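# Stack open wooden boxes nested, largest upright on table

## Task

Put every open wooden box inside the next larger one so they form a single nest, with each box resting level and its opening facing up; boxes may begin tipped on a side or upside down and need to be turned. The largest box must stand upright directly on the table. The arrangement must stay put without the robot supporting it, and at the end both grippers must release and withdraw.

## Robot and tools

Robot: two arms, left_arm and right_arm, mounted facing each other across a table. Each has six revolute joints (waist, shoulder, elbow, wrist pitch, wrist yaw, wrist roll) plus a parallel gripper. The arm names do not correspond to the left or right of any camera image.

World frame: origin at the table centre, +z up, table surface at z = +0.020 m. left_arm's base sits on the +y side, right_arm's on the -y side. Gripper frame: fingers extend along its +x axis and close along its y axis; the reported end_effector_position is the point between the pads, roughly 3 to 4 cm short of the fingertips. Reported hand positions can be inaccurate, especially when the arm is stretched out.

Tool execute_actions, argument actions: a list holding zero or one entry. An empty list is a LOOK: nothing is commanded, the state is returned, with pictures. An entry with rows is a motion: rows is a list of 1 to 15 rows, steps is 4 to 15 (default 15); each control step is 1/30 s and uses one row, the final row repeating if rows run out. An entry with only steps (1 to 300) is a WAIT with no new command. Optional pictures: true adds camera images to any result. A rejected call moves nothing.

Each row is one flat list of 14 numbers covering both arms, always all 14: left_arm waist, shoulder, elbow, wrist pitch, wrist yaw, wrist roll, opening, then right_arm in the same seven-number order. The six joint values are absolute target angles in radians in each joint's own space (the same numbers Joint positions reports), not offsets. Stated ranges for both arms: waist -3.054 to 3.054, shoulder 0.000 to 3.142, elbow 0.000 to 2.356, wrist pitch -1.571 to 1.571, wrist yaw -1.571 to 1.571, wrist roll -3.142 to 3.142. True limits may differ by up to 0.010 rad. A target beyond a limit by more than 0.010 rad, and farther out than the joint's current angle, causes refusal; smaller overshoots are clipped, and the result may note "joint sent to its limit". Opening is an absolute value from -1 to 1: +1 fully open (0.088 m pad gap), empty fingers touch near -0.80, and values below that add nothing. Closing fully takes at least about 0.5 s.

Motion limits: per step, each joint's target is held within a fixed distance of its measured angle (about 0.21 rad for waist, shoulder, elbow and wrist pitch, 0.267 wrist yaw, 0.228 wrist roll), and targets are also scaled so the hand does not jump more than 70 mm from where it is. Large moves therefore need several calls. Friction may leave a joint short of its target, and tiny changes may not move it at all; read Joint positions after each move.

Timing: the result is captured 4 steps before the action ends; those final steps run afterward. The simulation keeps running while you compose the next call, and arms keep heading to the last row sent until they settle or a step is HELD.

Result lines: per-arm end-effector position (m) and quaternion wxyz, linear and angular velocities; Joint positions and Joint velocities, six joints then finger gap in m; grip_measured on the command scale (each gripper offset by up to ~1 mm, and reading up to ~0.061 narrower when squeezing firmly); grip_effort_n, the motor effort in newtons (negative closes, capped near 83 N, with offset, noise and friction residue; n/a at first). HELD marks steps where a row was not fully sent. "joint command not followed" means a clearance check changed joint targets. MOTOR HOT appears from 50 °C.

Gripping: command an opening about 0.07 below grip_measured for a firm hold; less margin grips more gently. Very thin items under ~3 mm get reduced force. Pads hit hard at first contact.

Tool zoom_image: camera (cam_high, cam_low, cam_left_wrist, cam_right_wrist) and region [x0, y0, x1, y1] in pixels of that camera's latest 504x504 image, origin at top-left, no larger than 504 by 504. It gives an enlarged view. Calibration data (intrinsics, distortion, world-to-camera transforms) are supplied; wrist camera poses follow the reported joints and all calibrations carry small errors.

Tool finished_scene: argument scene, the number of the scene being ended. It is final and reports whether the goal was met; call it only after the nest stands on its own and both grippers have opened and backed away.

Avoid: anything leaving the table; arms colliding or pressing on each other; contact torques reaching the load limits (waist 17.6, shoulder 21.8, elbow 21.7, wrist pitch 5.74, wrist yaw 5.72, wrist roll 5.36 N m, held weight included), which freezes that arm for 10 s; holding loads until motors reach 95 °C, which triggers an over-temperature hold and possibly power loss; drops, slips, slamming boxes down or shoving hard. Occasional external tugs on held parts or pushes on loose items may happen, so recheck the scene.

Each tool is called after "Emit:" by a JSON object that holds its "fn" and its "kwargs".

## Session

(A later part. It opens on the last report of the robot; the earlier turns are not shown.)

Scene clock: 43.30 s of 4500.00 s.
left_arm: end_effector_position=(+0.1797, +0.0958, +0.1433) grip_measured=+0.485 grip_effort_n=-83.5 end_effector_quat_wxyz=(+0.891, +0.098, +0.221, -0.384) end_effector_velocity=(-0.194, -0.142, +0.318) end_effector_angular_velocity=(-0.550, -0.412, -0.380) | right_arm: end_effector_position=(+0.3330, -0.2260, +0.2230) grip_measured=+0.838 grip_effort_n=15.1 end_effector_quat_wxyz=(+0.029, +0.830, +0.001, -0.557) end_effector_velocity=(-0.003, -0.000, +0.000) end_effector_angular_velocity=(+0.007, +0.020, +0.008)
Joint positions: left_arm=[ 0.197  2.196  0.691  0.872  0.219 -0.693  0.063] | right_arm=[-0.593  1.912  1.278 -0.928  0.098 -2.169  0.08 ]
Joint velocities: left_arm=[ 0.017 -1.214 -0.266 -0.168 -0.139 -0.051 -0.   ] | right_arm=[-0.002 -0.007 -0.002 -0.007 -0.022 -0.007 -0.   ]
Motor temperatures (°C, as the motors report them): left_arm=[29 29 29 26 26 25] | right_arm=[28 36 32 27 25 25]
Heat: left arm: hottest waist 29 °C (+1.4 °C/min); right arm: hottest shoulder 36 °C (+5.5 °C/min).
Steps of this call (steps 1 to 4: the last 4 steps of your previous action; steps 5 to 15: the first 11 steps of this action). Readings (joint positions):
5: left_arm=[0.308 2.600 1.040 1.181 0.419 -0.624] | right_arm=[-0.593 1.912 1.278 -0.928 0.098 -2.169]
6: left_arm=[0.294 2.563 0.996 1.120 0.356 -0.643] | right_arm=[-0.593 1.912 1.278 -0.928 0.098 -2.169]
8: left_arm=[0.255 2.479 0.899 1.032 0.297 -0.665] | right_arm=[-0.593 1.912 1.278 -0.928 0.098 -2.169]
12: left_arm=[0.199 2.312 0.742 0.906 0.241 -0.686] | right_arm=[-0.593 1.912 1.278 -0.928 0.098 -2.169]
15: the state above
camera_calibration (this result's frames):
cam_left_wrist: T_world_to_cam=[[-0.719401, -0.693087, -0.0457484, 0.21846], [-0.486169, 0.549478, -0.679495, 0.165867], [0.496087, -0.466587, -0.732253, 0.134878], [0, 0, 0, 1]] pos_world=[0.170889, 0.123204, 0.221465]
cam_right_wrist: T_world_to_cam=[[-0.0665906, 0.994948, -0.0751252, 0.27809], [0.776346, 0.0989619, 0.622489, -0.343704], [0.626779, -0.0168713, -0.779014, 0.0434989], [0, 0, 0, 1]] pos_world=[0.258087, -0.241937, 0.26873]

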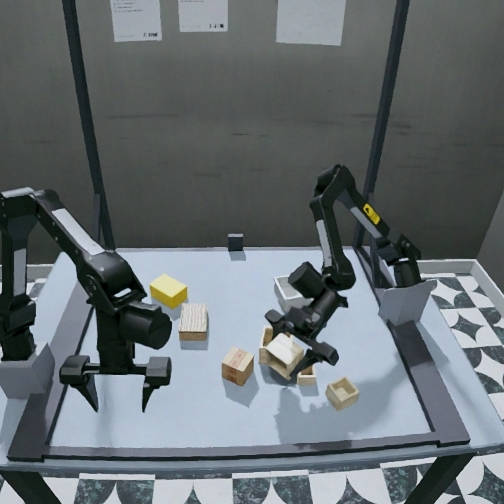

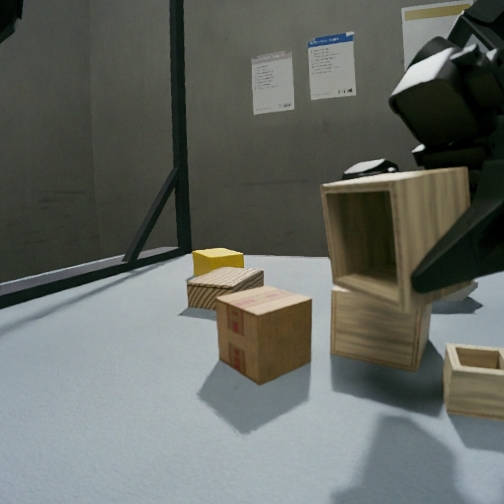

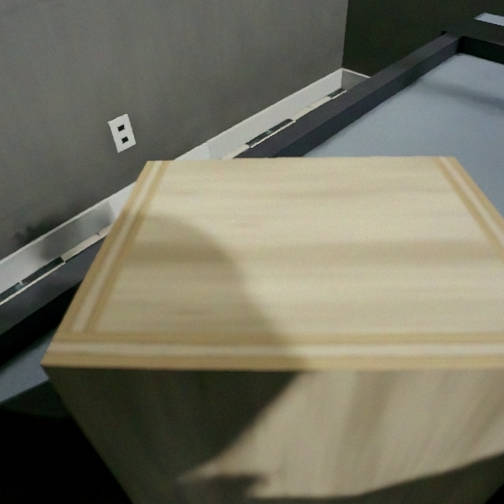

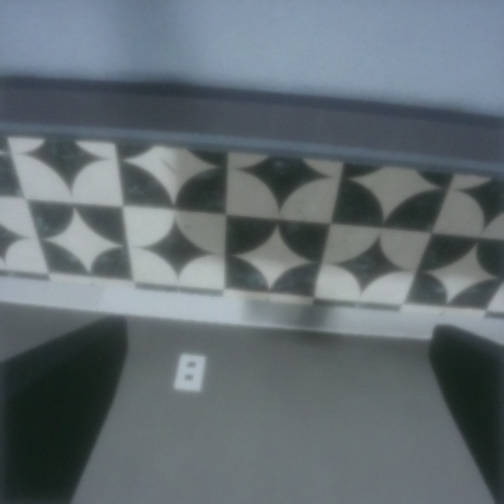

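Emit:
{"fn": "execute_actions", "kwargs": {"actions": [{"rows":[[0.239,1.058,0.429,0.174,0.246,-0.671,0.3,-0.593,1.912,1.278,-0.928,0.098,-2.169,0.84]],"steps":15}]}}

Emit:
{"fn": "execute_actions", "kwargs": {"actions": [{"rows":[[0.239,1.058,0.429,0.174,0.246,-0.671,0.3,-0.593,1.912,1.278,-0.928,0.098,-2.169,0.84]],"steps":15}], "pictures": true}}

Scene clock: 44.00 s of 4500.00 s.
left_arm: end_effector_position=(+0.0819, +0.1463, +0.2137) grip_measured=+0.485 grip_effort_n=-83.5 end_effector_quat_wxyz=(+0.894, +0.100, +0.232, -0.369) end_effector_velocity=(-0.184, +0.061, +0.120) end_effector_angular_velocity=(+0.031, +0.039, +0.004) | right_arm: end_effector_position=(+0.3330, -0.2260, +0.2230) grip_measured=+0.838 grip_effort_n=14.7 end_effector_quat_wxyz=(+0.029, +0.830, +0.001, -0.557) end_effector_velocity=(-0.006, +0.003, -0.001) end_effector_angular_velocity=(+0.007, +0.033, +0.028)
Joint positions: left_arm=[ 0.232  1.488  0.446  0.369  0.241 -0.675  0.063] | right_arm=[-0.593  1.912  1.278 -0.928  0.098 -2.169  0.08 ]
Joint velocities: left_arm=[ 0.007 -1.341 -0.056 -1.326  0.037  0.007 -0.   ] | right_arm=[ 0.002 -0.002  0.002 -0.007 -0.037 -0.022 -0.   ]
Motor temperatures (°C, as the motors report them): left_arm=[29 29 29 26 26 25] | right_arm=[28 36 32 27 25 25]
Heat: left arm: hottest waist 29 °C (+1.4 °C/min); right arm: hottest shoulder 36 °C (+5.5 °C/min).
Steps of this call (steps 1 to 4: the last 4 steps of your previous action; steps 5 to 10: the robot went on to your last target; steps 11 to 21: the first 11 steps of this action). Readings (joint positions):
11: left_arm=[0.199 1.907 0.657 0.838 0.208 -0.696] | right_arm=[-0.593 1.912 1.278 -0.928 0.098 -2.169]
12: left_arm=[0.203 1.872 0.624 0.788 0.213 -0.692] | right_arm=[-0.593 1.912 1.278 -0.928 0.098 -2.169]
14: left_arm=[0.217 1.782 0.538 0.694 0.226 -0.685] | right_arm=[-0.593 1.912 1.278 -0.928 0.098 -2.169]
18: left_arm=[0.230 1.620 0.457 0.503 0.237 -0.678] | right_arm=[-0.593 1.912 1.278 -0.928 0.098 -2.169]
21: the state above

Scene clock: 44.50 s of 4500.00 s.
left_arm: end_effector_position=(+0.0148, +0.1448, +0.2762) grip_measured=+0.485 grip_effort_n=-83.5 end_effector_quat_wxyz=(+0.882, +0.078, +0.158, -0.438) end_effector_velocity=(-0.017, -0.000, +0.013) end_effector_angular_velocity=(-0.036, -0.018, -0.044) | right_arm: end_effector_position=(+0.3330, -0.2260, +0.2230) grip_measured=+0.838 grip_effort_n=15.1 end_effector_quat_wxyz=(+0.029, +0.830, +0.001, -0.557) end_effector_velocity=(-0.003, -0.006, -0.002) end_effector_angular_velocity=(-0.020, +0.021, -0.001)
Joint positions: left_arm=[ 0.234  1.078  0.434  0.177  0.244 -0.674  0.063] | right_arm=[-0.593  1.912  1.278 -0.928  0.098 -2.169  0.08 ]
Joint velocities: left_arm=[-0.002 -0.085 -0.002 -0.022  0.007 -0.007 -0.   ] | right_arm=[-0.002 -0.002 -0.007 -0.022 -0.007 -0.007 -0.   ]
Motor temperatures (°C, as the motors report them): left_arm=[29 29 29 26 26 25] | right_arm=[28 36 32 27 25 25]
Heat: left arm: hottest waist 29 °C (+1.3 °C/min); right arm: hottest shoulder 36 °C (+5.4 °C/min).
Steps of this call (steps 1 to 4: the last 4 steps of your previous action; steps 5 to 15: the first 11 steps of this action). Readings (joint positions):
5: left_arm=[0.233 1.271 0.435 0.222 0.242 -0.675] | right_arm=[-0.593 1.912 1.278 -0.928 0.098 -2.169]
6: left_arm=[0.233 1.228 0.434 0.211 0.243 -0.674] | right_arm=[-0.593 1.912 1.278 -0.928 0.098 -2.169]
8: left_arm=[0.234 1.153 0.434 0.201 0.244 -0.674] | right_arm=[-0.593 1.912 1.278 -0.928 0.098 -2.169]
12: left_arm=[0.234 1.087 0.434 0.182 0.244 -0.674] | right_arm=[-0.593 1.912 1.278 -0.928 0.098 -2.169]
15: the state above
camera_calibration (this result's frames):
cam_left_wrist: T_world_to_cam=[[-0.786265, -0.616698, -0.0383571, 0.127783], [-0.369972, 0.519601, -0.770153, 0.176704], [0.494882, -0.591353, -0.636705, 0.328586], [0, 0, 0, 1]] pos_world=[0.0032361, 0.181298, 0.350203]
cam_right_wrist: T_world_to_cam=[[-0.0665906, 0.994948, -0.0751252, 0.27809], [0.776346, 0.0989619, 0.622489, -0.343704], [0.626779, -0.0168713, -0.779014, 0.0434989], [0, 0, 0, 1]] pos_world=[0.258087, -0.241937, 0.26873]

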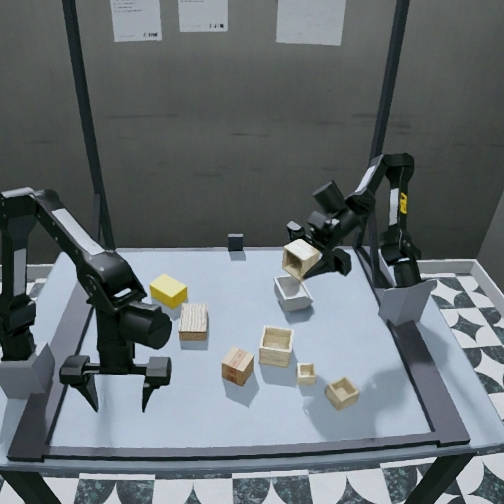

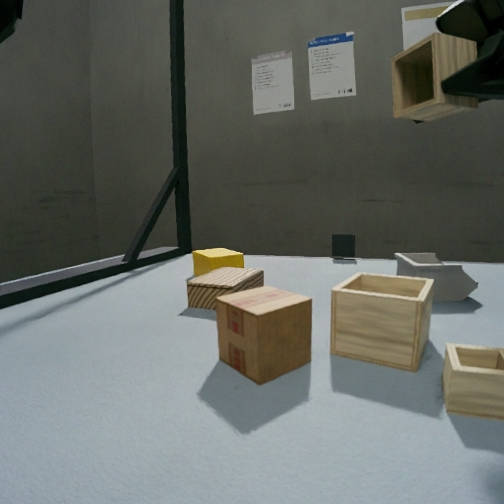

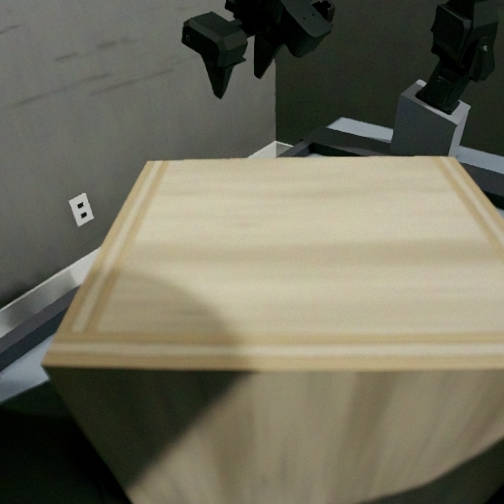

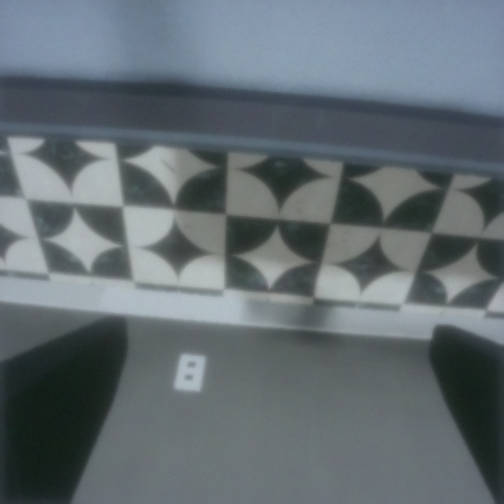

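Emit:
{"fn": "execute_actions", "kwargs": {"actions": [{"rows":[[-0.128,1.9,1.02,-0.818,-0.42,-1.933,0.3,-0.593,1.912,1.278,-0.928,0.098,-2.169,0.84]],"steps":15}]}}

Emit:
{"fn": "execute_actions", "kwargs": {"actions": [{"rows":[[-0.128,2.11,1.02,-0.818,-0.42,-1.933,0.3,-0.593,1.912,1.278,-0.928,0.098,-2.169,0.84]],"steps":15}], "pictures": true}}

Scene clock: 46.70 s of 4500.00 s.
left_arm: end_effector_position=(+0.0363, +0.1002, +0.2258) grip_measured=+0.485 grip_effort_n=-83.5 end_effector_quat_wxyz=(+0.965, +0.013, +0.209, -0.160) end_effector_velocity=(+0.154, -0.047, -0.077) end_effector_angular_velocity=(-0.324, -0.057, +1.615) | right_arm: end_effector_position=(+0.3330, -0.2260, +0.2230) grip_measured=+0.838 grip_effort_n=15.1 end_effector_quat_wxyz=(+0.029, +0.830, +0.001, -0.557) end_effector_velocity=(-0.001, -0.004, +0.001) end_effector_angular_velocity=(-0.020, +0.003, -0.001)
Joint positions: left_arm=[-0.105  1.522  0.89  -0.311 -0.312 -1.188  0.063] | right_arm=[-0.593  1.912  1.278 -0.928  0.098 -2.169  0.08 ]
Joint velocities: left_arm=[-0.173  1.282  1.145 -1.136 -0.813 -1.443 -0.   ] | right_arm=[-0.002 -0.002  0.002 -0.022  0.007 -0.007 -0.   ]
Motor temperatures (°C, as the motors report them): left_arm=[29 28 29 26 26 25] | right_arm=[28 36 32 27 25 25]
Heat: left arm: hottest waist 29 °C (+1.3 °C/min); right arm: hottest shoulder 36 °C (+5.1 °C/min).
Steps of this call (steps 1 to 4: the last 4 steps of your previous action; steps 5 to 30: the robot went on to your last target; steps 31 to 55: nothing new was sent; steps 56 to 66: the first 11 steps of this action). Readings (joint positions):
56: left_arm=[0.221 1.081 0.450 0.147 0.212 -0.699] | right_arm=[-0.593 1.912 1.278 -0.928 0.098 -2.169]
57: left_arm=[0.180 1.116 0.492 0.093 0.146 -0.753] | right_arm=[-0.593 1.912 1.278 -0.928 0.098 -2.169]
59: left_arm=[0.087 1.213 0.584 0.007 0.038 -0.848] | right_arm=[-0.593 1.912 1.278 -0.928 0.098 -2.169]
63: left_arm=[-0.067 1.391 0.761 -0.176 -0.181 -1.043] | right_arm=[-0.593 1.912 1.278 -0.928 0.098 -2.169]
66: the state above

Scene clock: 47.20 s of 4500.00 s.
left_arm: end_effector_position=(+0.1063, +0.2368, +0.1281) grip_measured=+0.486 grip_effort_n=-83.5 end_effector_quat_wxyz=(+0.941, -0.037, +0.183, +0.283) end_effector_velocity=(+0.020, +0.055, -0.023) end_effector_angular_velocity=(-0.179, -0.310, +0.399) | right_arm: end_effector_position=(+0.3330, -0.2260, +0.2230) grip_measured=+0.838 grip_effort_n=15.1 end_effector_quat_wxyz=(+0.029, +0.830, +0.001, -0.557) end_effector_velocity=(-0.003, -0.006, -0.002) end_effector_angular_velocity=(-0.020, +0.021, -0.001)
Joint positions: left_arm=[-0.127  2.075  1.005 -0.795 -0.41  -1.858  0.063] | right_arm=[-0.593  1.912  1.278 -0.928  0.098 -2.169  0.08 ]
Joint velocities: left_arm=[-0.007  0.237  0.027 -0.11  -0.066 -0.579  0.   ] | right_arm=[-0.002 -0.002 -0.007 -0.022 -0.007 -0.007  0.   ]
Motor temperatures (°C, as the motors report them): left_arm=[29 28 29 26 26 25] | right_arm=[28 36 32 27 25 25]
Heat: left arm: hottest waist 29 °C (+1.3 °C/min); right arm: hottest shoulder 36 °C (+5.1 °C/min).
Steps of this call (steps 1 to 4: the last 4 steps of your previous action; steps 5 to 15: the first 11 steps of this action). Readings (joint positions):
5: left_arm=[-0.122 1.728 0.996 -0.530 -0.388 -1.430] | right_arm=[-0.593 1.912 1.278 -0.928 0.098 -2.169]
6: left_arm=[-0.124 1.771 1.000 -0.574 -0.393 -1.477] | right_arm=[-0.593 1.912 1.278 -0.928 0.098 -2.169]
8: left_arm=[-0.126 1.860 1.003 -0.663 -0.400 -1.572] | right_arm=[-0.593 1.912 1.278 -0.928 0.098 -2.169]
12: left_arm=[-0.127 2.022 1.005 -0.765 -0.408 -1.765] | right_arm=[-0.593 1.912 1.278 -0.928 0.098 -2.169]
15: the state above
camera_calibration (this result's frames):
cam_left_wrist: T_world_to_cam=[[0.557498, -0.82692, -0.0734753, 0.162309], [-0.570956, -0.317665, -0.757032, 0.266681], [0.602665, 0.463995, -0.649233, -0.0163087], [0, 0, 0, 1]] pos_world=[0.0716051, 0.226499, 0.203224]
cam_right_wrist: T_world_to_cam=[[-0.0665906, 0.994948, -0.0751252, 0.27809], [0.776346, 0.0989619, 0.622489, -0.343704], [0.626779, -0.0168713, -0.779014, 0.0434989], [0, 0, 0, 1]] pos_world=[0.258087, -0.241937, 0.26873]

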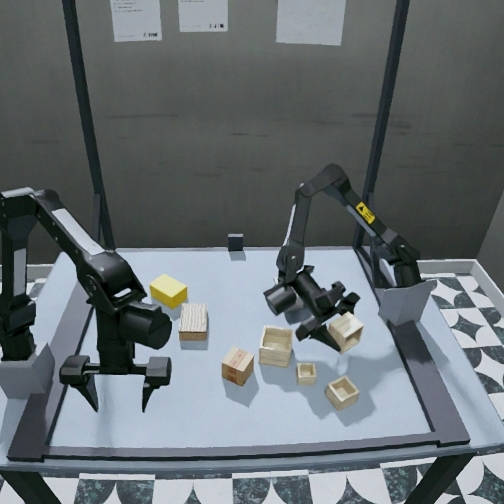

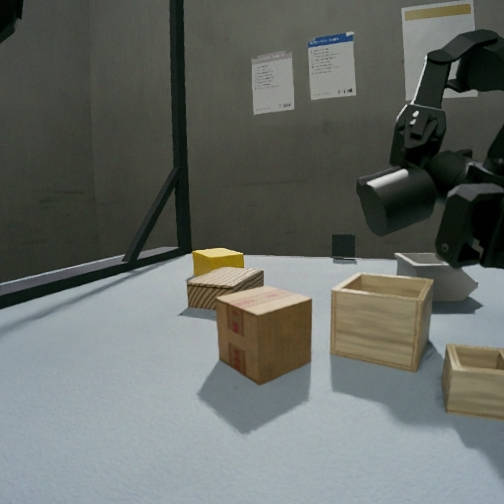

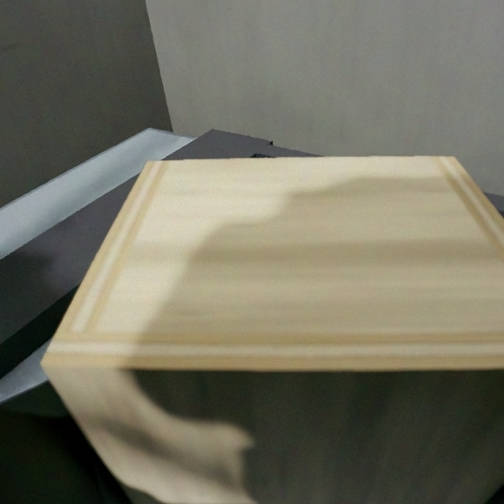

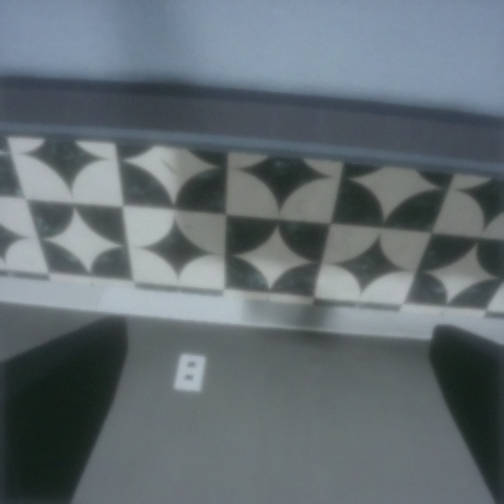

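Model works. Lower.

Emit:
{"fn": "execute_actions", "kwargs": {"actions": [{"rows":[[-0.279,2.311,1.075,-0.732,-0.369,-2.085,0.3,-0.593,1.912,1.278,-0.928,0.098,-2.169,0.84]],"steps":15}]}}

Emit:
{"fn": "execute_actions", "kwargs": {"actions": [{"rows":[[-0.279,2.311,1.075,-0.732,-0.369,-2.085,1,-0.593,1.912,1.278,-0.928,0.098,-2.169,0.84]],"steps":15}], "pictures": true}}

Scene clock: 47.70 s of 4500.00 s.
left_arm: end_effector_position=(+0.1131, +0.2285, +0.0849) grip_measured=+0.486 grip_effort_n=-83.5 end_effector_quat_wxyz=(+0.934, -0.103, +0.169, +0.297) end_effector_velocity=(+0.004, -0.036, -0.009) end_effector_angular_velocity=(-0.171, -0.038, -0.043) | right_arm: end_effector_position=(+0.3330, -0.2260, +0.2230) grip_measured=+0.838 grip_effort_n=15.1 end_effector_quat_wxyz=(+0.029, +0.830, +0.001, -0.557) end_effector_velocity=(-0.006, -0.001, -0.001) end_effector_angular_velocity=(-0.001, +0.027, -0.005)
Joint positions: left_arm=[-0.2    2.221  1.07  -0.742 -0.374 -2.072  0.063] | right_arm=[-0.593  1.912  1.278 -0.928  0.098 -2.169  0.08 ]
Joint velocities: left_arm=[-0.007  0.002  0.061  0.066  0.022 -0.095 -0.   ] | right_arm=[ 0.002 -0.002  0.002 -0.022 -0.022  0.007 -0.   ]
Motor temperatures (°C, as the motors report them): left_arm=[29 28 29 26 26 25] | right_arm=[28 36 32 27 25 25]
Heat: left arm: hottest waist 29 °C (+1.3 °C/min); right arm: hottest shoulder 36 °C (+5.0 °C/min).
Steps of this call (steps 1 to 4: the last 4 steps of your previous action; steps 5 to 15: the first 11 steps of this action). Readings (joint positions):
5: left_arm=[-0.133 2.108 1.019 -0.808 -0.414 -1.930] | right_arm=[-0.593 1.912 1.278 -0.928 0.098 -2.169]
6: left_arm=[-0.152 2.139 1.033 -0.795 -0.413 -1.969] | right_arm=[-0.593 1.912 1.278 -0.928 0.098 -2.169]
8: left_arm=[-0.194 2.207 1.057 -0.738 -0.367 -2.016] | right_arm=[-0.593 1.912 1.278 -0.928 0.098 -2.169]
12: left_arm=[-0.200 2.220 1.067 -0.750 -0.376 -2.060] | right_arm=[-0.593 1.912 1.278 -0.928 0.098 -2.169]
15: the state above

Scene clock: 48.20 s of 4500.00 s.
left_arm: end_effector_position=(+0.1142, +0.2237, +0.0839) grip_measured=+0.966 grip_effort_n=15.6 end_effector_quat_wxyz=(+0.934, -0.115, +0.169, +0.293) end_effector_velocity=(-0.001, -0.001, -0.002) end_effector_angular_velocity=(-0.001, +0.010, -0.007) | right_arm: end_effector_position=(+0.3330, -0.2260, +0.2230) grip_measured=+0.838 grip_effort_n=14.7 end_effector_quat_wxyz=(+0.029, +0.830, +0.001, -0.557) end_effector_velocity=(-0.002, -0.001, -0.002) end_effector_angular_velocity=(-0.004, +0.012, -0.006)
Joint positions: left_arm=[-0.2    2.224  1.08  -0.735 -0.373 -2.088  0.086] | right_arm=[-0.593  1.912  1.278 -0.928  0.098 -2.169  0.08 ]
Joint velocities: left_arm=[-0.002 -0.002 -0.002  0.007  0.007  0.007  0.016] | right_arm=[ 0.002  0.002 -0.002 -0.007 -0.007  0.007 -0.   ]
Motor temperatures (°C, as the motors report them): left_arm=[29 28 29 26 26 25] | right_arm=[28 36 32 27 25 25]
Heat: left arm: hottest waist 29 °C (+1.2 °C/min); right arm: hottest shoulder 36 °C (+5.0 °C/min).
Steps of this call (steps 1 to 4: the last 4 steps of your previous action; steps 5 to 15: the first 11 steps of this action). Readings (joint positions):
5: left_arm=[-0.200 2.224 1.079 -0.736 -0.373 -2.084] | right_arm=[-0.593 1.912 1.278 -0.928 0.098 -2.169]
6: left_arm=[-0.200 2.224 1.079 -0.736 -0.373 -2.084] | right_arm=[-0.593 1.912 1.278 -0.928 0.098 -2.169]
8: left_arm=[-0.200 2.224 1.080 -0.736 -0.373 -2.086] | right_arm=[-0.593 1.912 1.278 -0.928 0.098 -2.169]
12: left_arm=[-0.200 2.224 1.080 -0.735 -0.373 -2.088] | right_arm=[-0.593 1.912 1.278 -0.928 0.098 -2.169]
15: the state above
camera_calibration (this result's frames):
cam_left_wrist: T_world_to_cam=[[0.600428, -0.796027, 0.0763405, 0.119343], [-0.499734, -0.448032, -0.741305, 0.253241], [0.624302, 0.40695, -0.666813, -0.0319507], [0, 0, 0, 1]] pos_world=[0.0748436, 0.221463, 0.157313]
cam_right_wrist: T_world_to_cam=[[-0.0665906, 0.994948, -0.0751252, 0.27809], [0.776346, 0.0989619, 0.622489, -0.343704], [0.626779, -0.0168713, -0.779014, 0.0434989], [0, 0, 0, 1]] pos_world=[0.258087, -0.241937, 0.26873]

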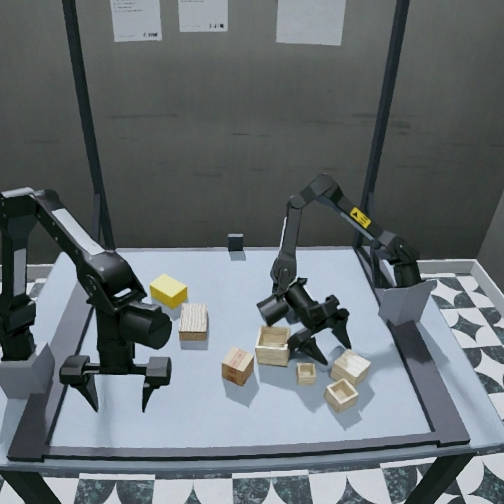

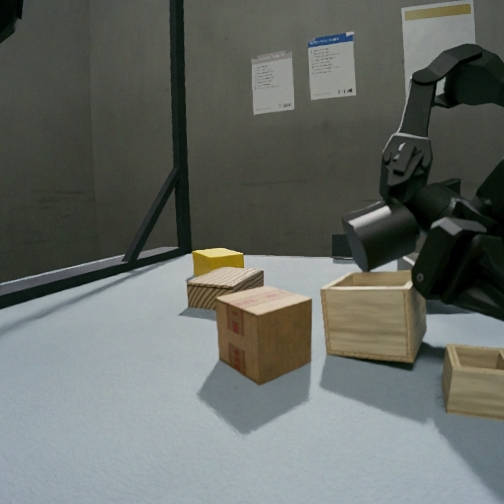

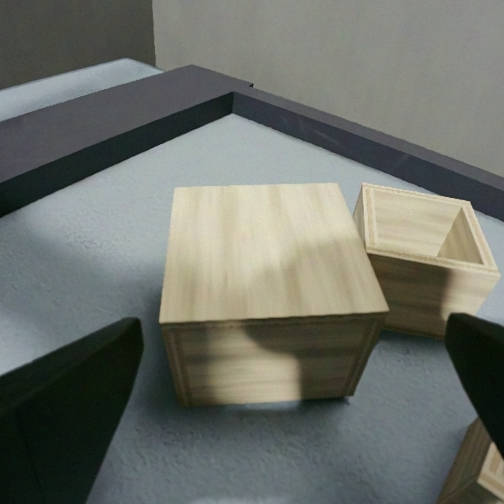

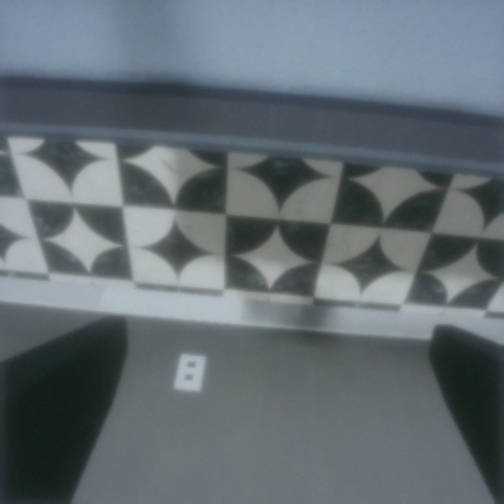

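Emit:
{"fn": "execute_actions", "kwargs": {"actions": [{"rows":[[0.1,1.9,1.1,-0.9,0.0,-1.5,1,-0.593,1.912,1.278,-0.928,0.098,-2.169,0.84]],"steps":15}]}}

Emit:
{"fn": "execute_actions", "kwargs": {"actions": [{"rows":[[0.1,1.6,1.1,-0.9,0.3,-1.5,1,-0.593,1.912,1.278,-0.928,0.098,-2.169,0.84]],"steps":15}], "pictures": true}}

Emit:
{"fn": "zoom_image", "kwargs": {"camera": "cam_high", "region": [200, 260, 440, 440]}}

Scene clock: 48.77 s of 4500.00 s.
left_arm: end_effector_position=(+0.0894, +0.2013, +0.1627) grip_measured=+1.000 grip_effort_n=15.1 end_effector_quat_wxyz=(-0.885, +0.092, -0.382, -0.249) end_effector_velocity=(-0.042, -0.013, +0.043) end_effector_angular_velocity=(+0.194, +0.416, -0.526) | right_arm: end_effector_position=(+0.3330, -0.2260, +0.2230) grip_measured=+0.838 grip_effort_n=14.7 end_effector_quat_wxyz=(+0.029, +0.830, +0.001, -0.557) end_effector_velocity=(-0.005, -0.005, -0.001) end_effector_angular_velocity=(-0.018, +0.018, +0.005)
Joint positions: left_arm=[ 0.083  1.926  1.104 -0.887 -0.031 -1.6    0.088] | right_arm=[-0.593  1.912  1.278 -0.928  0.098 -2.169  0.08 ]
Joint velocities: left_arm=[ 0.105 -0.222 -0.007 -0.11   0.227  0.755  0.   ] | right_arm=[ 0.002 -0.007 -0.007 -0.022 -0.007 -0.007 -0.   ]
Motor temperatures (°C, as the motors report them): left_arm=[29 28 29 26 26 25] | right_arm=[28 36 32 27 25 25]
Heat: left arm: hottest waist 29 °C (+1.2 °C/min); right arm: hottest shoulder 36 °C (+4.9 °C/min).
Steps of this call (steps 1 to 4: the last 4 steps of your previous action; steps 5 to 6: the robot went on to your last target; steps 7 to 17: the first 11 steps of this action). Readings (joint positions):
7: left_arm=[-0.193 2.206 1.083 -0.747 -0.346 -2.064] | right_arm=[-0.593 1.912 1.278 -0.928 0.098 -2.169]
8: left_arm=[-0.170 2.186 1.088 -0.779 -0.273 -2.009] | right_arm=[-0.593 1.912 1.278 -0.928 0.098 -2.169]
10: left_arm=[-0.097 2.128 1.083 -0.843 -0.164 -1.912] | right_arm=[-0.593 1.912 1.278 -0.928 0.098 -2.169]
14: left_arm=[0.049 1.979 1.097 -0.875 -0.064 -1.720] | right_arm=[-0.593 1.912 1.278 -0.928 0.098 -2.169]
17: the state above

Scene clock: 49.27 s of 4500.00 s.
left_arm: end_effector_position=(+0.0098, +0.1490, +0.2050) grip_measured=+1.000 grip_effort_n=15.6 end_effector_quat_wxyz=(-0.849, +0.133, -0.506, -0.072) end_effector_velocity=(-0.026, -0.004, -0.001) end_effector_angular_velocity=(-0.039, +0.114, -0.036) | right_arm: end_effector_position=(+0.3330, -0.2260, +0.2230) grip_measured=+0.838 grip_effort_n=15.6 end_effector_quat_wxyz=(+0.029, +0.830, +0.001, -0.557) end_effector_velocity=(-0.003, -0.001, -0.001) end_effector_angular_velocity=(+0.003, +0.023, +0.006)
Joint positions: left_arm=[ 0.095  1.618  1.106 -0.898  0.279 -1.505  0.088] | right_arm=[-0.593  1.912  1.278 -0.928  0.098 -2.169  0.08 ]
Joint velocities: left_arm=[-0.002 -0.042  0.002 -0.037  0.125  0.007  0.   ] | right_arm=[-0.002 -0.002 -0.002 -0.007 -0.022 -0.007 -0.   ]
Motor temperatures (°C, as the motors report them): left_arm=[29 28 29 26 26 25] | right_arm=[28 36 32 27 25 25]
Heat: left arm: hottest waist 29 °C (+1.2 °C/min); right arm: hottest shoulder 36 °C (+4.9 °C/min).
Steps of this call (steps 1 to 4: the last 4 steps of your previous action; steps 5 to 15: the first 11 steps of this action). Readings (joint positions):
5: left_arm=[0.091 1.905 1.103 -0.895 0.015 -1.528] | right_arm=[-0.593 1.912 1.278 -0.928 0.098 -2.169]
6: left_arm=[0.094 1.879 1.097 -0.897 0.082 -1.522] | right_arm=[-0.593 1.912 1.278 -0.928 0.098 -2.169]
8: left_arm=[0.095 1.798 1.092 -0.903 0.173 -1.514] | right_arm=[-0.593 1.912 1.278 -0.928 0.098 -2.169]
12: left_arm=[0.095 1.648 1.105 -0.898 0.256 -1.507] | right_arm=[-0.593 1.912 1.278 -0.928 0.098 -2.169]
15: the state above
camera_calibration (this result's frames):
cam_left_wrist: T_world_to_cam=[[0.244269, -0.963106, 0.112956, 0.134218], [-0.955627, -0.258862, -0.140596, 0.110576], [0.164649, -0.0736009, -0.983602, 0.285411], [0, 0, 0, 1]] pos_world=[0.0258913, 0.178896, 0.281117]
cam_right_wrist: T_world_to_cam=[[-0.0665906, 0.994948, -0.0751252, 0.27809], [0.776346, 0.0989619, 0.622489, -0.343704], [0.626779, -0.0168713, -0.779014, 0.0434989], [0, 0, 0, 1]] pos_world=[0.258087, -0.241937, 0.26873]

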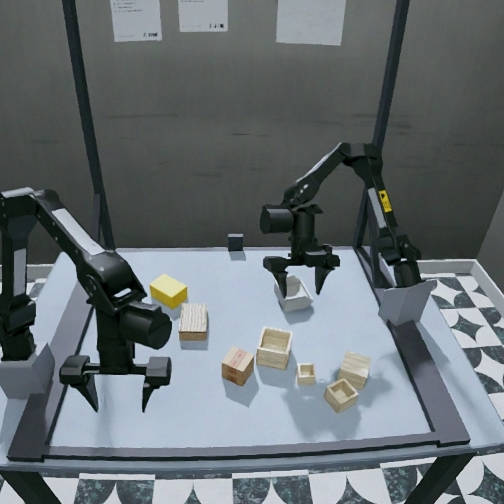

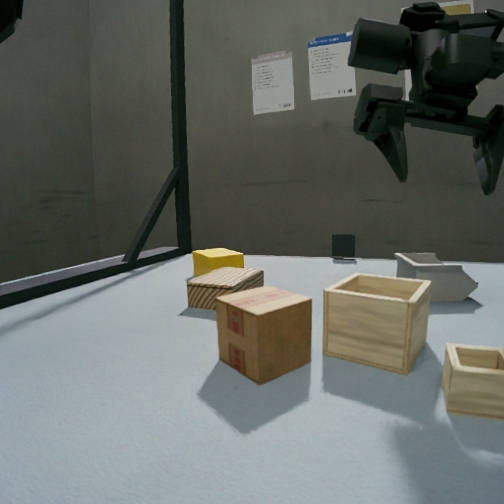

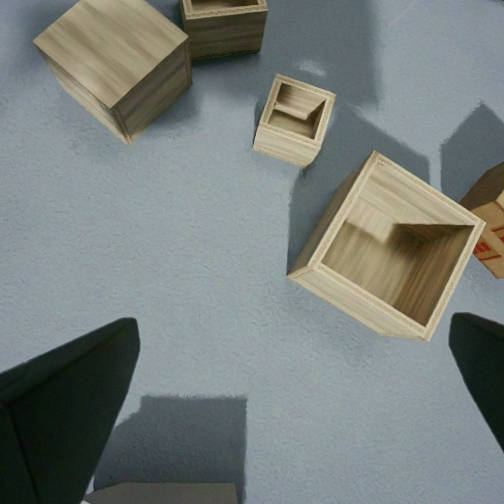

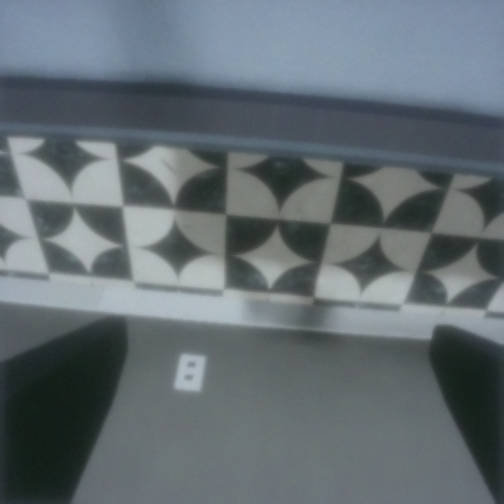

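Region (200, 260, 440, 440) of cam_high's 504x504 image, scaled by 2.100, with more detail than that image has; it fills the top 378 rows of this view, and the rest is white.

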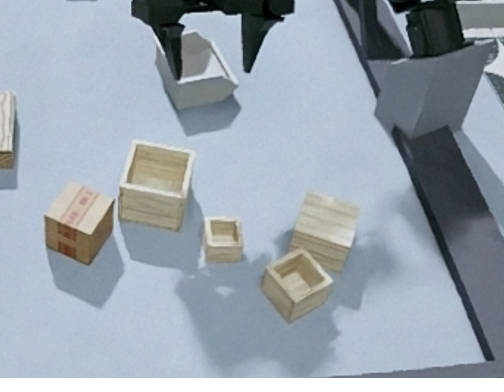

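Emit:
{"fn": "execute_actions", "kwargs": {"actions": [{"rows":[[0.686,2.107,1.11,-1.085,0.546,-0.7,1,-0.593,1.912,1.278,-0.928,0.098,-2.169,0.84]],"steps":15}]}}

Emit:
{"fn": "execute_actions", "kwargs": {"actions": [{"rows":[[0.686,2.107,1.11,-1.085,0.546,-0.7,1,-0.593,1.912,1.278,-0.928,0.098,-2.169,0.84]],"steps":12}], "pictures": true}}

Scene clock: 50.63 s of 4500.00 s.
left_arm: end_effector_position=(+0.0997, +0.2423, +0.1914) grip_measured=+1.000 grip_effort_n=15.1 end_effector_quat_wxyz=(-0.714, +0.139, -0.664, -0.174) end_effector_velocity=(+0.229, +0.277, +0.050) end_effector_angular_velocity=(-0.371, +0.456, +0.065) | right_arm: end_effector_position=(+0.3330, -0.2260, +0.2230) grip_measured=+0.838 grip_effort_n=15.6 end_effector_quat_wxyz=(+0.029, +0.830, +0.001, -0.557) end_effector_velocity=(-0.003, -0.004, -0.001) end_effector_angular_velocity=(-0.022, +0.018, +0.014)
Joint positions: left_arm=[ 0.542  2.029  1.113 -1.07   0.526 -0.986  0.088] | right_arm=[-0.593  1.912  1.278 -0.928  0.098 -2.169  0.08 ]
Joint velocities: left_arm=[ 1.277  0.759 -0.046 -0.11   0.037  1.414  0.   ] | right_arm=[-0.002 -0.002 -0.002 -0.022 -0.007 -0.022 -0.   ]
Motor temperatures (°C, as the motors report them): left_arm=[29 28 29 26 26 25] | right_arm=[28 36 32 27 25 25]
Heat: left arm: hottest waist 29 °C (+1.2 °C/min); right arm: hottest shoulder 36 °C (+4.7 °C/min).
Steps of this call (steps 1 to 4: the last 4 steps of your previous action; steps 5 to 30: the robot went on to your last target; steps 31 to 41: the first 11 steps of this action). Readings (joint positions):
31: left_arm=[0.105 1.626 1.106 -0.916 0.328 -1.474] | right_arm=[-0.593 1.912 1.278 -0.928 0.098 -2.169]
32: left_arm=[0.138 1.655 1.117 -0.961 0.394 -1.421] | right_arm=[-0.593 1.912 1.278 -0.928 0.098 -2.169]
34: left_arm=[0.227 1.736 1.120 -1.010 0.453 -1.324] | right_arm=[-0.593 1.912 1.278 -0.928 0.098 -2.169]
38: left_arm=[0.410 1.923 1.114 -1.058 0.510 -1.132] | right_arm=[-0.593 1.912 1.278 -0.928 0.098 -2.169]
41: the state above

Scene clock: 51.03 s of 4500.00 s.
left_arm: end_effector_position=(+0.1202, +0.2689, +0.1991) grip_measured=+1.000 grip_effort_n=15.6 end_effector_quat_wxyz=(-0.704, +0.113, -0.692, -0.113) end_effector_velocity=(+0.005, +0.008, +0.002) end_effector_angular_velocity=(-0.005, +0.007, -0.045) | right_arm: end_effector_position=(+0.3330, -0.2260, +0.2230) grip_measured=+0.838 grip_effort_n=15.1 end_effector_quat_wxyz=(+0.029, +0.830, +0.001, -0.557) end_effector_velocity=(-0.002, -0.003, +0.000) end_effector_angular_velocity=(-0.012, +0.015, +0.002)
Joint positions: left_arm=[ 0.677  2.096  1.111 -1.083  0.542 -0.715  0.088] | right_arm=[-0.593  1.912  1.278 -0.928  0.098 -2.169  0.08 ]
Joint velocities: left_arm=[ 0.032  0.017  0.002 -0.007 -0.007  0.081  0.   ] | right_arm=[-0.002 -0.002  0.002 -0.022 -0.007 -0.007 -0.   ]
Motor temperatures (°C, as the motors report them): left_arm=[29 28 29 26 26 25] | right_arm=[28 36 32 27 25 25]
Heat: left arm: hottest waist 29 °C (+1.2 °C/min); right arm: hottest shoulder 36 °C (+4.7 °C/min).
Steps of this call (steps 1 to 4: the last 4 steps of your previous action; steps 5 to 12: the first 8 steps of this action). Readings (joint positions):
5: left_arm=[0.664 2.083 1.111 -1.080 0.536 -0.785] | right_arm=[-0.593 1.912 1.278 -0.928 0.098 -2.169]
6: left_arm=[0.669 2.086 1.111 -1.081 0.538 -0.766] | right_arm=[-0.593 1.912 1.278 -0.928 0.098 -2.169]
8: left_arm=[0.673 2.090 1.111 -1.082 0.540 -0.739] | right_arm=[-0.593 1.912 1.278 -0.928 0.098 -2.169]
12: the state above
camera_calibration (this result's frames):
cam_left_wrist: T_world_to_cam=[[0.28637, -0.957784, -0.0253349, 0.244417], [-0.906971, -0.279512, 0.315083, 0.155187], [-0.308863, -0.0672523, -0.948726, 0.318494], [0, 0, 0, 1]] pos_world=[0.169128, 0.298895, 0.259459]
cam_right_wrist: T_world_to_cam=[[-0.0665906, 0.994948, -0.0751252, 0.27809], [0.776346, 0.0989619, 0.622489, -0.343704], [0.626779, -0.0168713, -0.779014, 0.0434989], [0, 0, 0, 1]] pos_world=[0.258087, -0.241937, 0.26873]

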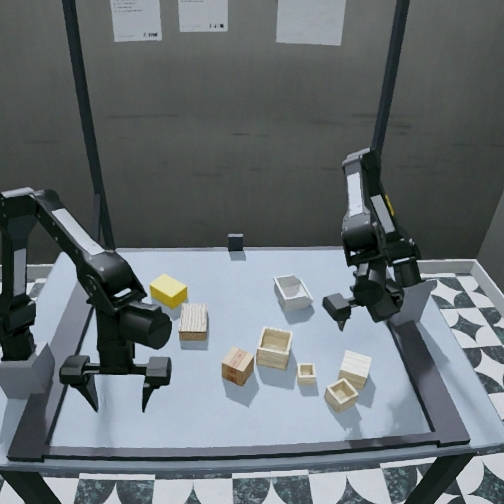

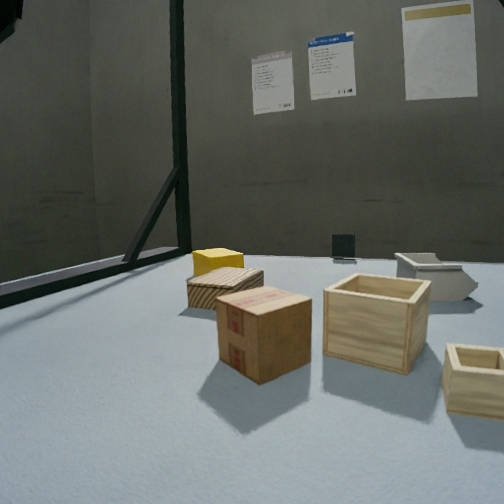

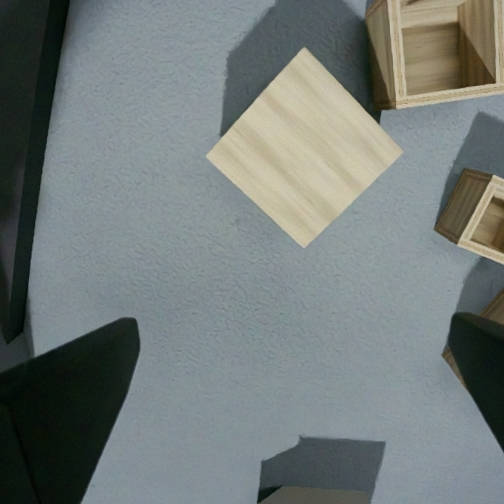

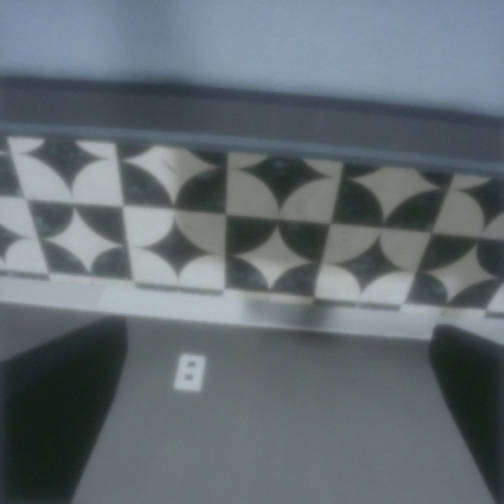

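Emit:
{"fn": "execute_actions", "kwargs": {"actions": [{"rows":[[0.62,2.083,0.694,-0.241,0.564,2.986,1,-0.593,1.912,1.278,-0.928,0.098,-2.169,0.84]],"steps":15}]}}

Emit:
{"fn": "execute_actions", "kwargs": {"actions": [{"steps":60}], "pictures": true}}

Scene clock: 52.23 s of 4500.00 s.
left_arm: end_effector_position=(+0.1119, +0.3084, +0.1210) grip_measured=+1.000 grip_effort_n=15.1 end_effector_quat_wxyz=(+0.727, +0.105, +0.669, -0.112) end_effector_velocity=(+0.143, -0.046, -0.038) end_effector_angular_velocity=(-0.264, -0.788, -1.982) | right_arm: end_effector_position=(+0.3330, -0.2260, +0.2230) grip_measured=+0.838 grip_effort_n=14.7 end_effector_quat_wxyz=(+0.029, +0.830, +0.001, -0.557) end_effector_velocity=(-0.003, -0.001, -0.001) end_effector_angular_velocity=(-0.003, +0.023, +0.020)
Joint positions: left_arm=[ 0.623  2.086  0.732 -0.604  0.558 -0.185  0.088] | right_arm=[-0.593  1.912  1.278 -0.928  0.098 -2.169  0.08 ]
Joint velocities: left_arm=[-0.007 -0.002 -0.315  1.326  0.022  1.429  0.   ] | right_arm=[-0.002 -0.002 -0.002 -0.007 -0.022 -0.022 -0.   ]
Motor temperatures (°C, as the motors report them): left_arm=[29 28 29 26 26 25] | right_arm=[28 36 32 27 25 25]
Heat: left arm: hottest waist 29 °C (+1.1 °C/min); right arm: hottest shoulder 36 °C (+4.6 °C/min).
Steps of this call (steps 1 to 4: the last 4 steps of your previous action; steps 5 to 25: the robot went on to your last target; steps 26 to 36: the first 11 steps of this action). Readings (joint positions):
26: left_arm=[0.680 2.098 1.092 -1.060 0.545 -0.677] | right_arm=[-0.593 1.912 1.278 -0.928 0.098 -2.169]
27: left_arm=[0.674 2.088 1.053 -0.998 0.550 -0.621] | right_arm=[-0.593 1.912 1.278 -0.928 0.098 -2.169]
29: left_arm=[0.650 2.085 0.967 -0.914 0.555 -0.524] | right_arm=[-0.593 1.912 1.278 -0.928 0.098 -2.169]
33: left_arm=[0.624 2.086 0.794 -0.737 0.558 -0.330] | right_arm=[-0.593 1.912 1.278 -0.928 0.098 -2.169]
36: the state above

Scene clock: 54.23 s of 4500.00 s.
left_arm: end_effector_position=(+0.1605, +0.2787, +0.1291) grip_measured=+1.000 grip_effort_n=14.2 end_effector_quat_wxyz=(-0.046, +0.806, -0.140, -0.573) end_effector_velocity=(+0.002, +0.002, +0.000) end_effector_angular_velocity=(+0.454, -0.267, -1.350) | right_arm: end_effector_position=(+0.3330, -0.2260, +0.2230) grip_measured=+0.838 grip_effort_n=15.1 end_effector_quat_wxyz=(+0.029, +0.830, +0.001, -0.557) end_effector_velocity=(-0.001, -0.002, -0.002) end_effector_angular_velocity=(-0.008, +0.013, +0.003)
Joint positions: left_arm=[ 0.621  2.086  0.7   -0.243  0.56   2.735  0.088] | right_arm=[-0.593  1.912  1.278 -0.928  0.098 -2.169  0.08 ]
Joint velocities: left_arm=[-0.002 -0.002 -0.002  0.007 -0.022  1.443  0.   ] | right_arm=[-0.002  0.002 -0.002 -0.007 -0.007 -0.007 -0.   ]
Motor temperatures (°C, as the motors report them): left_arm=[29 28 29 26 26 25] | right_arm=[28 36 32 27 25 25]
Heat: left arm: hottest waist 29 °C (+1.1 °C/min); right arm: hottest shoulder 36 °C (+4.4 °C/min).
Kept back: nothing.
Steps of this call (steps 1 to 4: the last 4 steps of your previous action; steps 5 to 60: the robot went on to your last target). Readings (joint positions):
1: left_arm=[0.622 2.086 0.724 -0.557 0.558 -0.136] | right_arm=[-0.593 1.912 1.278 -0.928 0.098 -2.169]
2: left_arm=[0.622 2.086 0.719 -0.511 0.559 -0.088] | right_arm=[-0.593 1.912 1.278 -0.928 0.098 -2.169]
4: left_arm=[0.622 2.086 0.711 -0.420 0.559 0.010] | right_arm=[-0.593 1.912 1.278 -0.928 0.098 -2.169]
8: left_arm=[0.622 2.086 0.707 -0.300 0.560 0.205] | right_arm=[-0.593 1.912 1.278 -0.928 0.098 -2.169]
60: the state above
camera_calibration (this result's frames):
cam_left_wrist: T_world_to_cam=[[0.314538, 0.943717, -0.102294, -0.283991], [0.754159, -0.182996, 0.63068, -0.117744], [0.576464, -0.275519, -0.769271, 0.158004], [0, 0, 0, 1]] pos_world=[0.08704, 0.289993, 0.166756]
cam_right_wrist: T_world_to_cam=[[-0.0665906, 0.994948, -0.0751252, 0.27809], [0.776346, 0.0989619, 0.622489, -0.343704], [0.626779, -0.0168713, -0.779014, 0.0434989], [0, 0, 0, 1]] pos_world=[0.258087, -0.241937, 0.26873]

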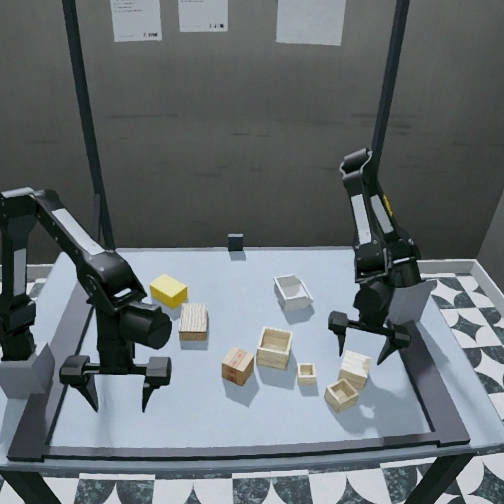

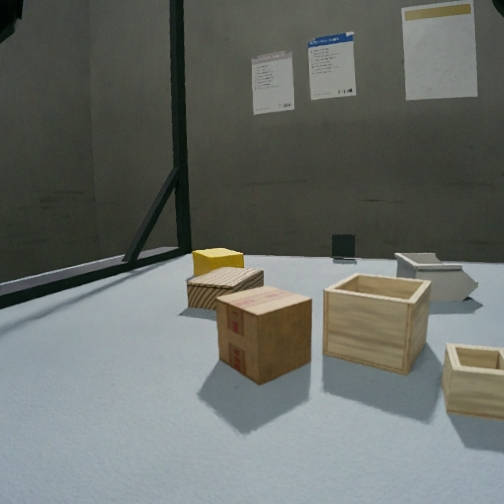

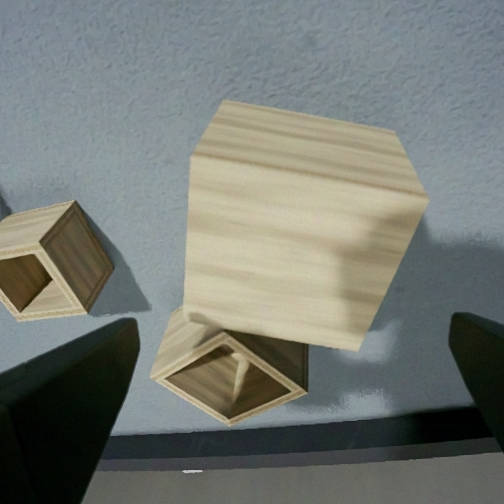

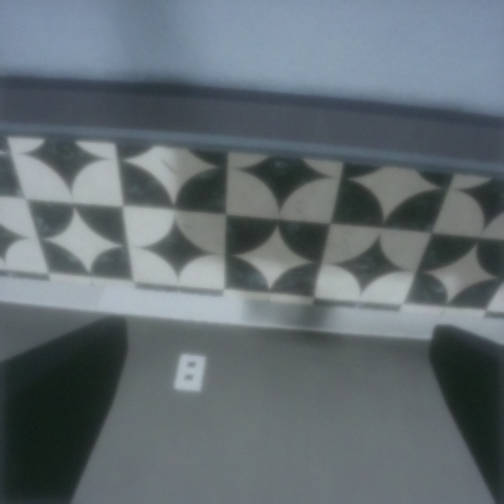

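Emit:
{"fn": "execute_actions", "kwargs": {"actions": [{"rows":[[0.449,2.3,0.589,0.181,0.564,2.783,1,-0.593,1.912,1.278,-0.928,0.098,-2.169,0.84]],"steps":15}], "pictures": true}}

Scene clock: 54.70 s of 4500.00 s.
left_arm: end_effector_position=(+0.1578, +0.2816, +0.0604) grip_measured=+1.000 grip_effort_n=14.2 end_effector_quat_wxyz=(-0.145, +0.791, -0.203, -0.559) end_effector_velocity=(+0.039, -0.052, +0.018) end_effector_angular_velocity=(-0.162, -0.224, -0.185) | right_arm: end_effector_position=(+0.3330, -0.2260, +0.2230) grip_measured=+0.838 grip_effort_n=15.1 end_effector_quat_wxyz=(+0.029, +0.830, +0.001, -0.557) end_effector_velocity=(-0.003, -0.001, -0.001) end_effector_angular_velocity=(+0.003, +0.023, +0.006)
Joint positions: left_arm=[0.458 2.28  0.596 0.136 0.561 2.793 0.088] | right_arm=[-0.593  1.912  1.278 -0.928  0.098 -2.169  0.08 ]
Joint velocities: left_arm=[-0.027 -0.002 -0.002  0.359 -0.007 -0.051  0.   ] | right_arm=[-0.002 -0.002 -0.002 -0.007 -0.022 -0.007 -0.   ]
Motor temperatures (°C, as the motors report them): left_arm=[29 28 29 26 26 25] | right_arm=[28 36 32 27 25 25]
Heat: left arm: hottest waist 29 °C (+1.1 °C/min); right arm: hottest shoulder 36 °C (+4.4 °C/min).
Steps of this call (steps 1 to 3: the robot went on to your last target; steps 4 to 14: the first 11 steps of this action). Readings (joint positions):
4: left_arm=[0.617 2.097 0.692 -0.224 0.560 2.875] | right_arm=[-0.593 1.912 1.278 -0.928 0.098 -2.169]
5: left_arm=[0.596 2.120 0.681 -0.173 0.561 2.858] | right_arm=[-0.593 1.912 1.278 -0.928 0.098 -2.169]
7: left_arm=[0.534 2.188 0.654 -0.088 0.561 2.829] | right_arm=[-0.593 1.912 1.278 -0.928 0.098 -2.169]
11: left_arm=[0.464 2.272 0.598 0.068 0.561 2.801] | right_arm=[-0.593 1.912 1.278 -0.928 0.098 -2.169]
14: the state above
camera_calibration (this result's frames):
cam_left_wrist: T_world_to_cam=[[0.517213, 0.855751, -0.0134791, -0.305468], [0.672029, -0.396319, 0.625547, 0.00157622], [0.52997, -0.332599, -0.78007, 0.131599], [0, 0, 0, 1]] pos_world=[0.0871895, 0.305799, 0.097553]
cam_right_wrist: T_world_to_cam=[[-0.0665906, 0.994948, -0.0751252, 0.27809], [0.776346, 0.0989619, 0.622489, -0.343704], [0.626779, -0.0168713, -0.779014, 0.0434989], [0, 0, 0, 1]] pos_world=[0.258087, -0.241937, 0.26873]

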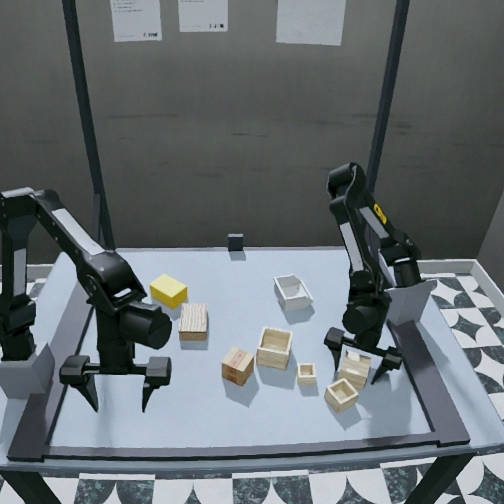

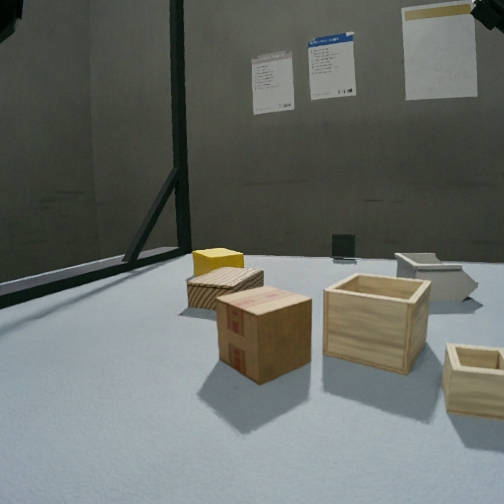

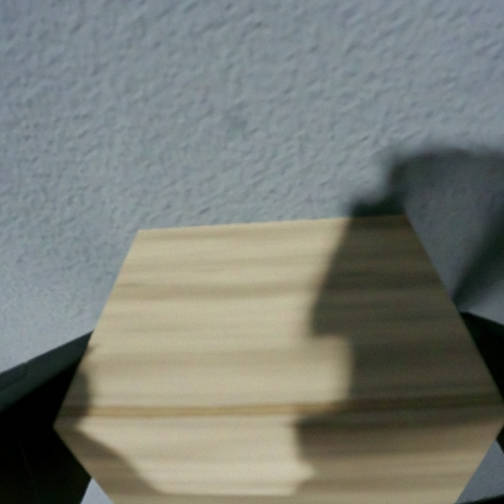

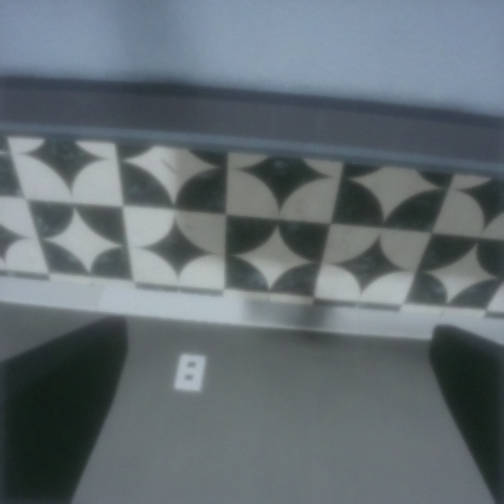

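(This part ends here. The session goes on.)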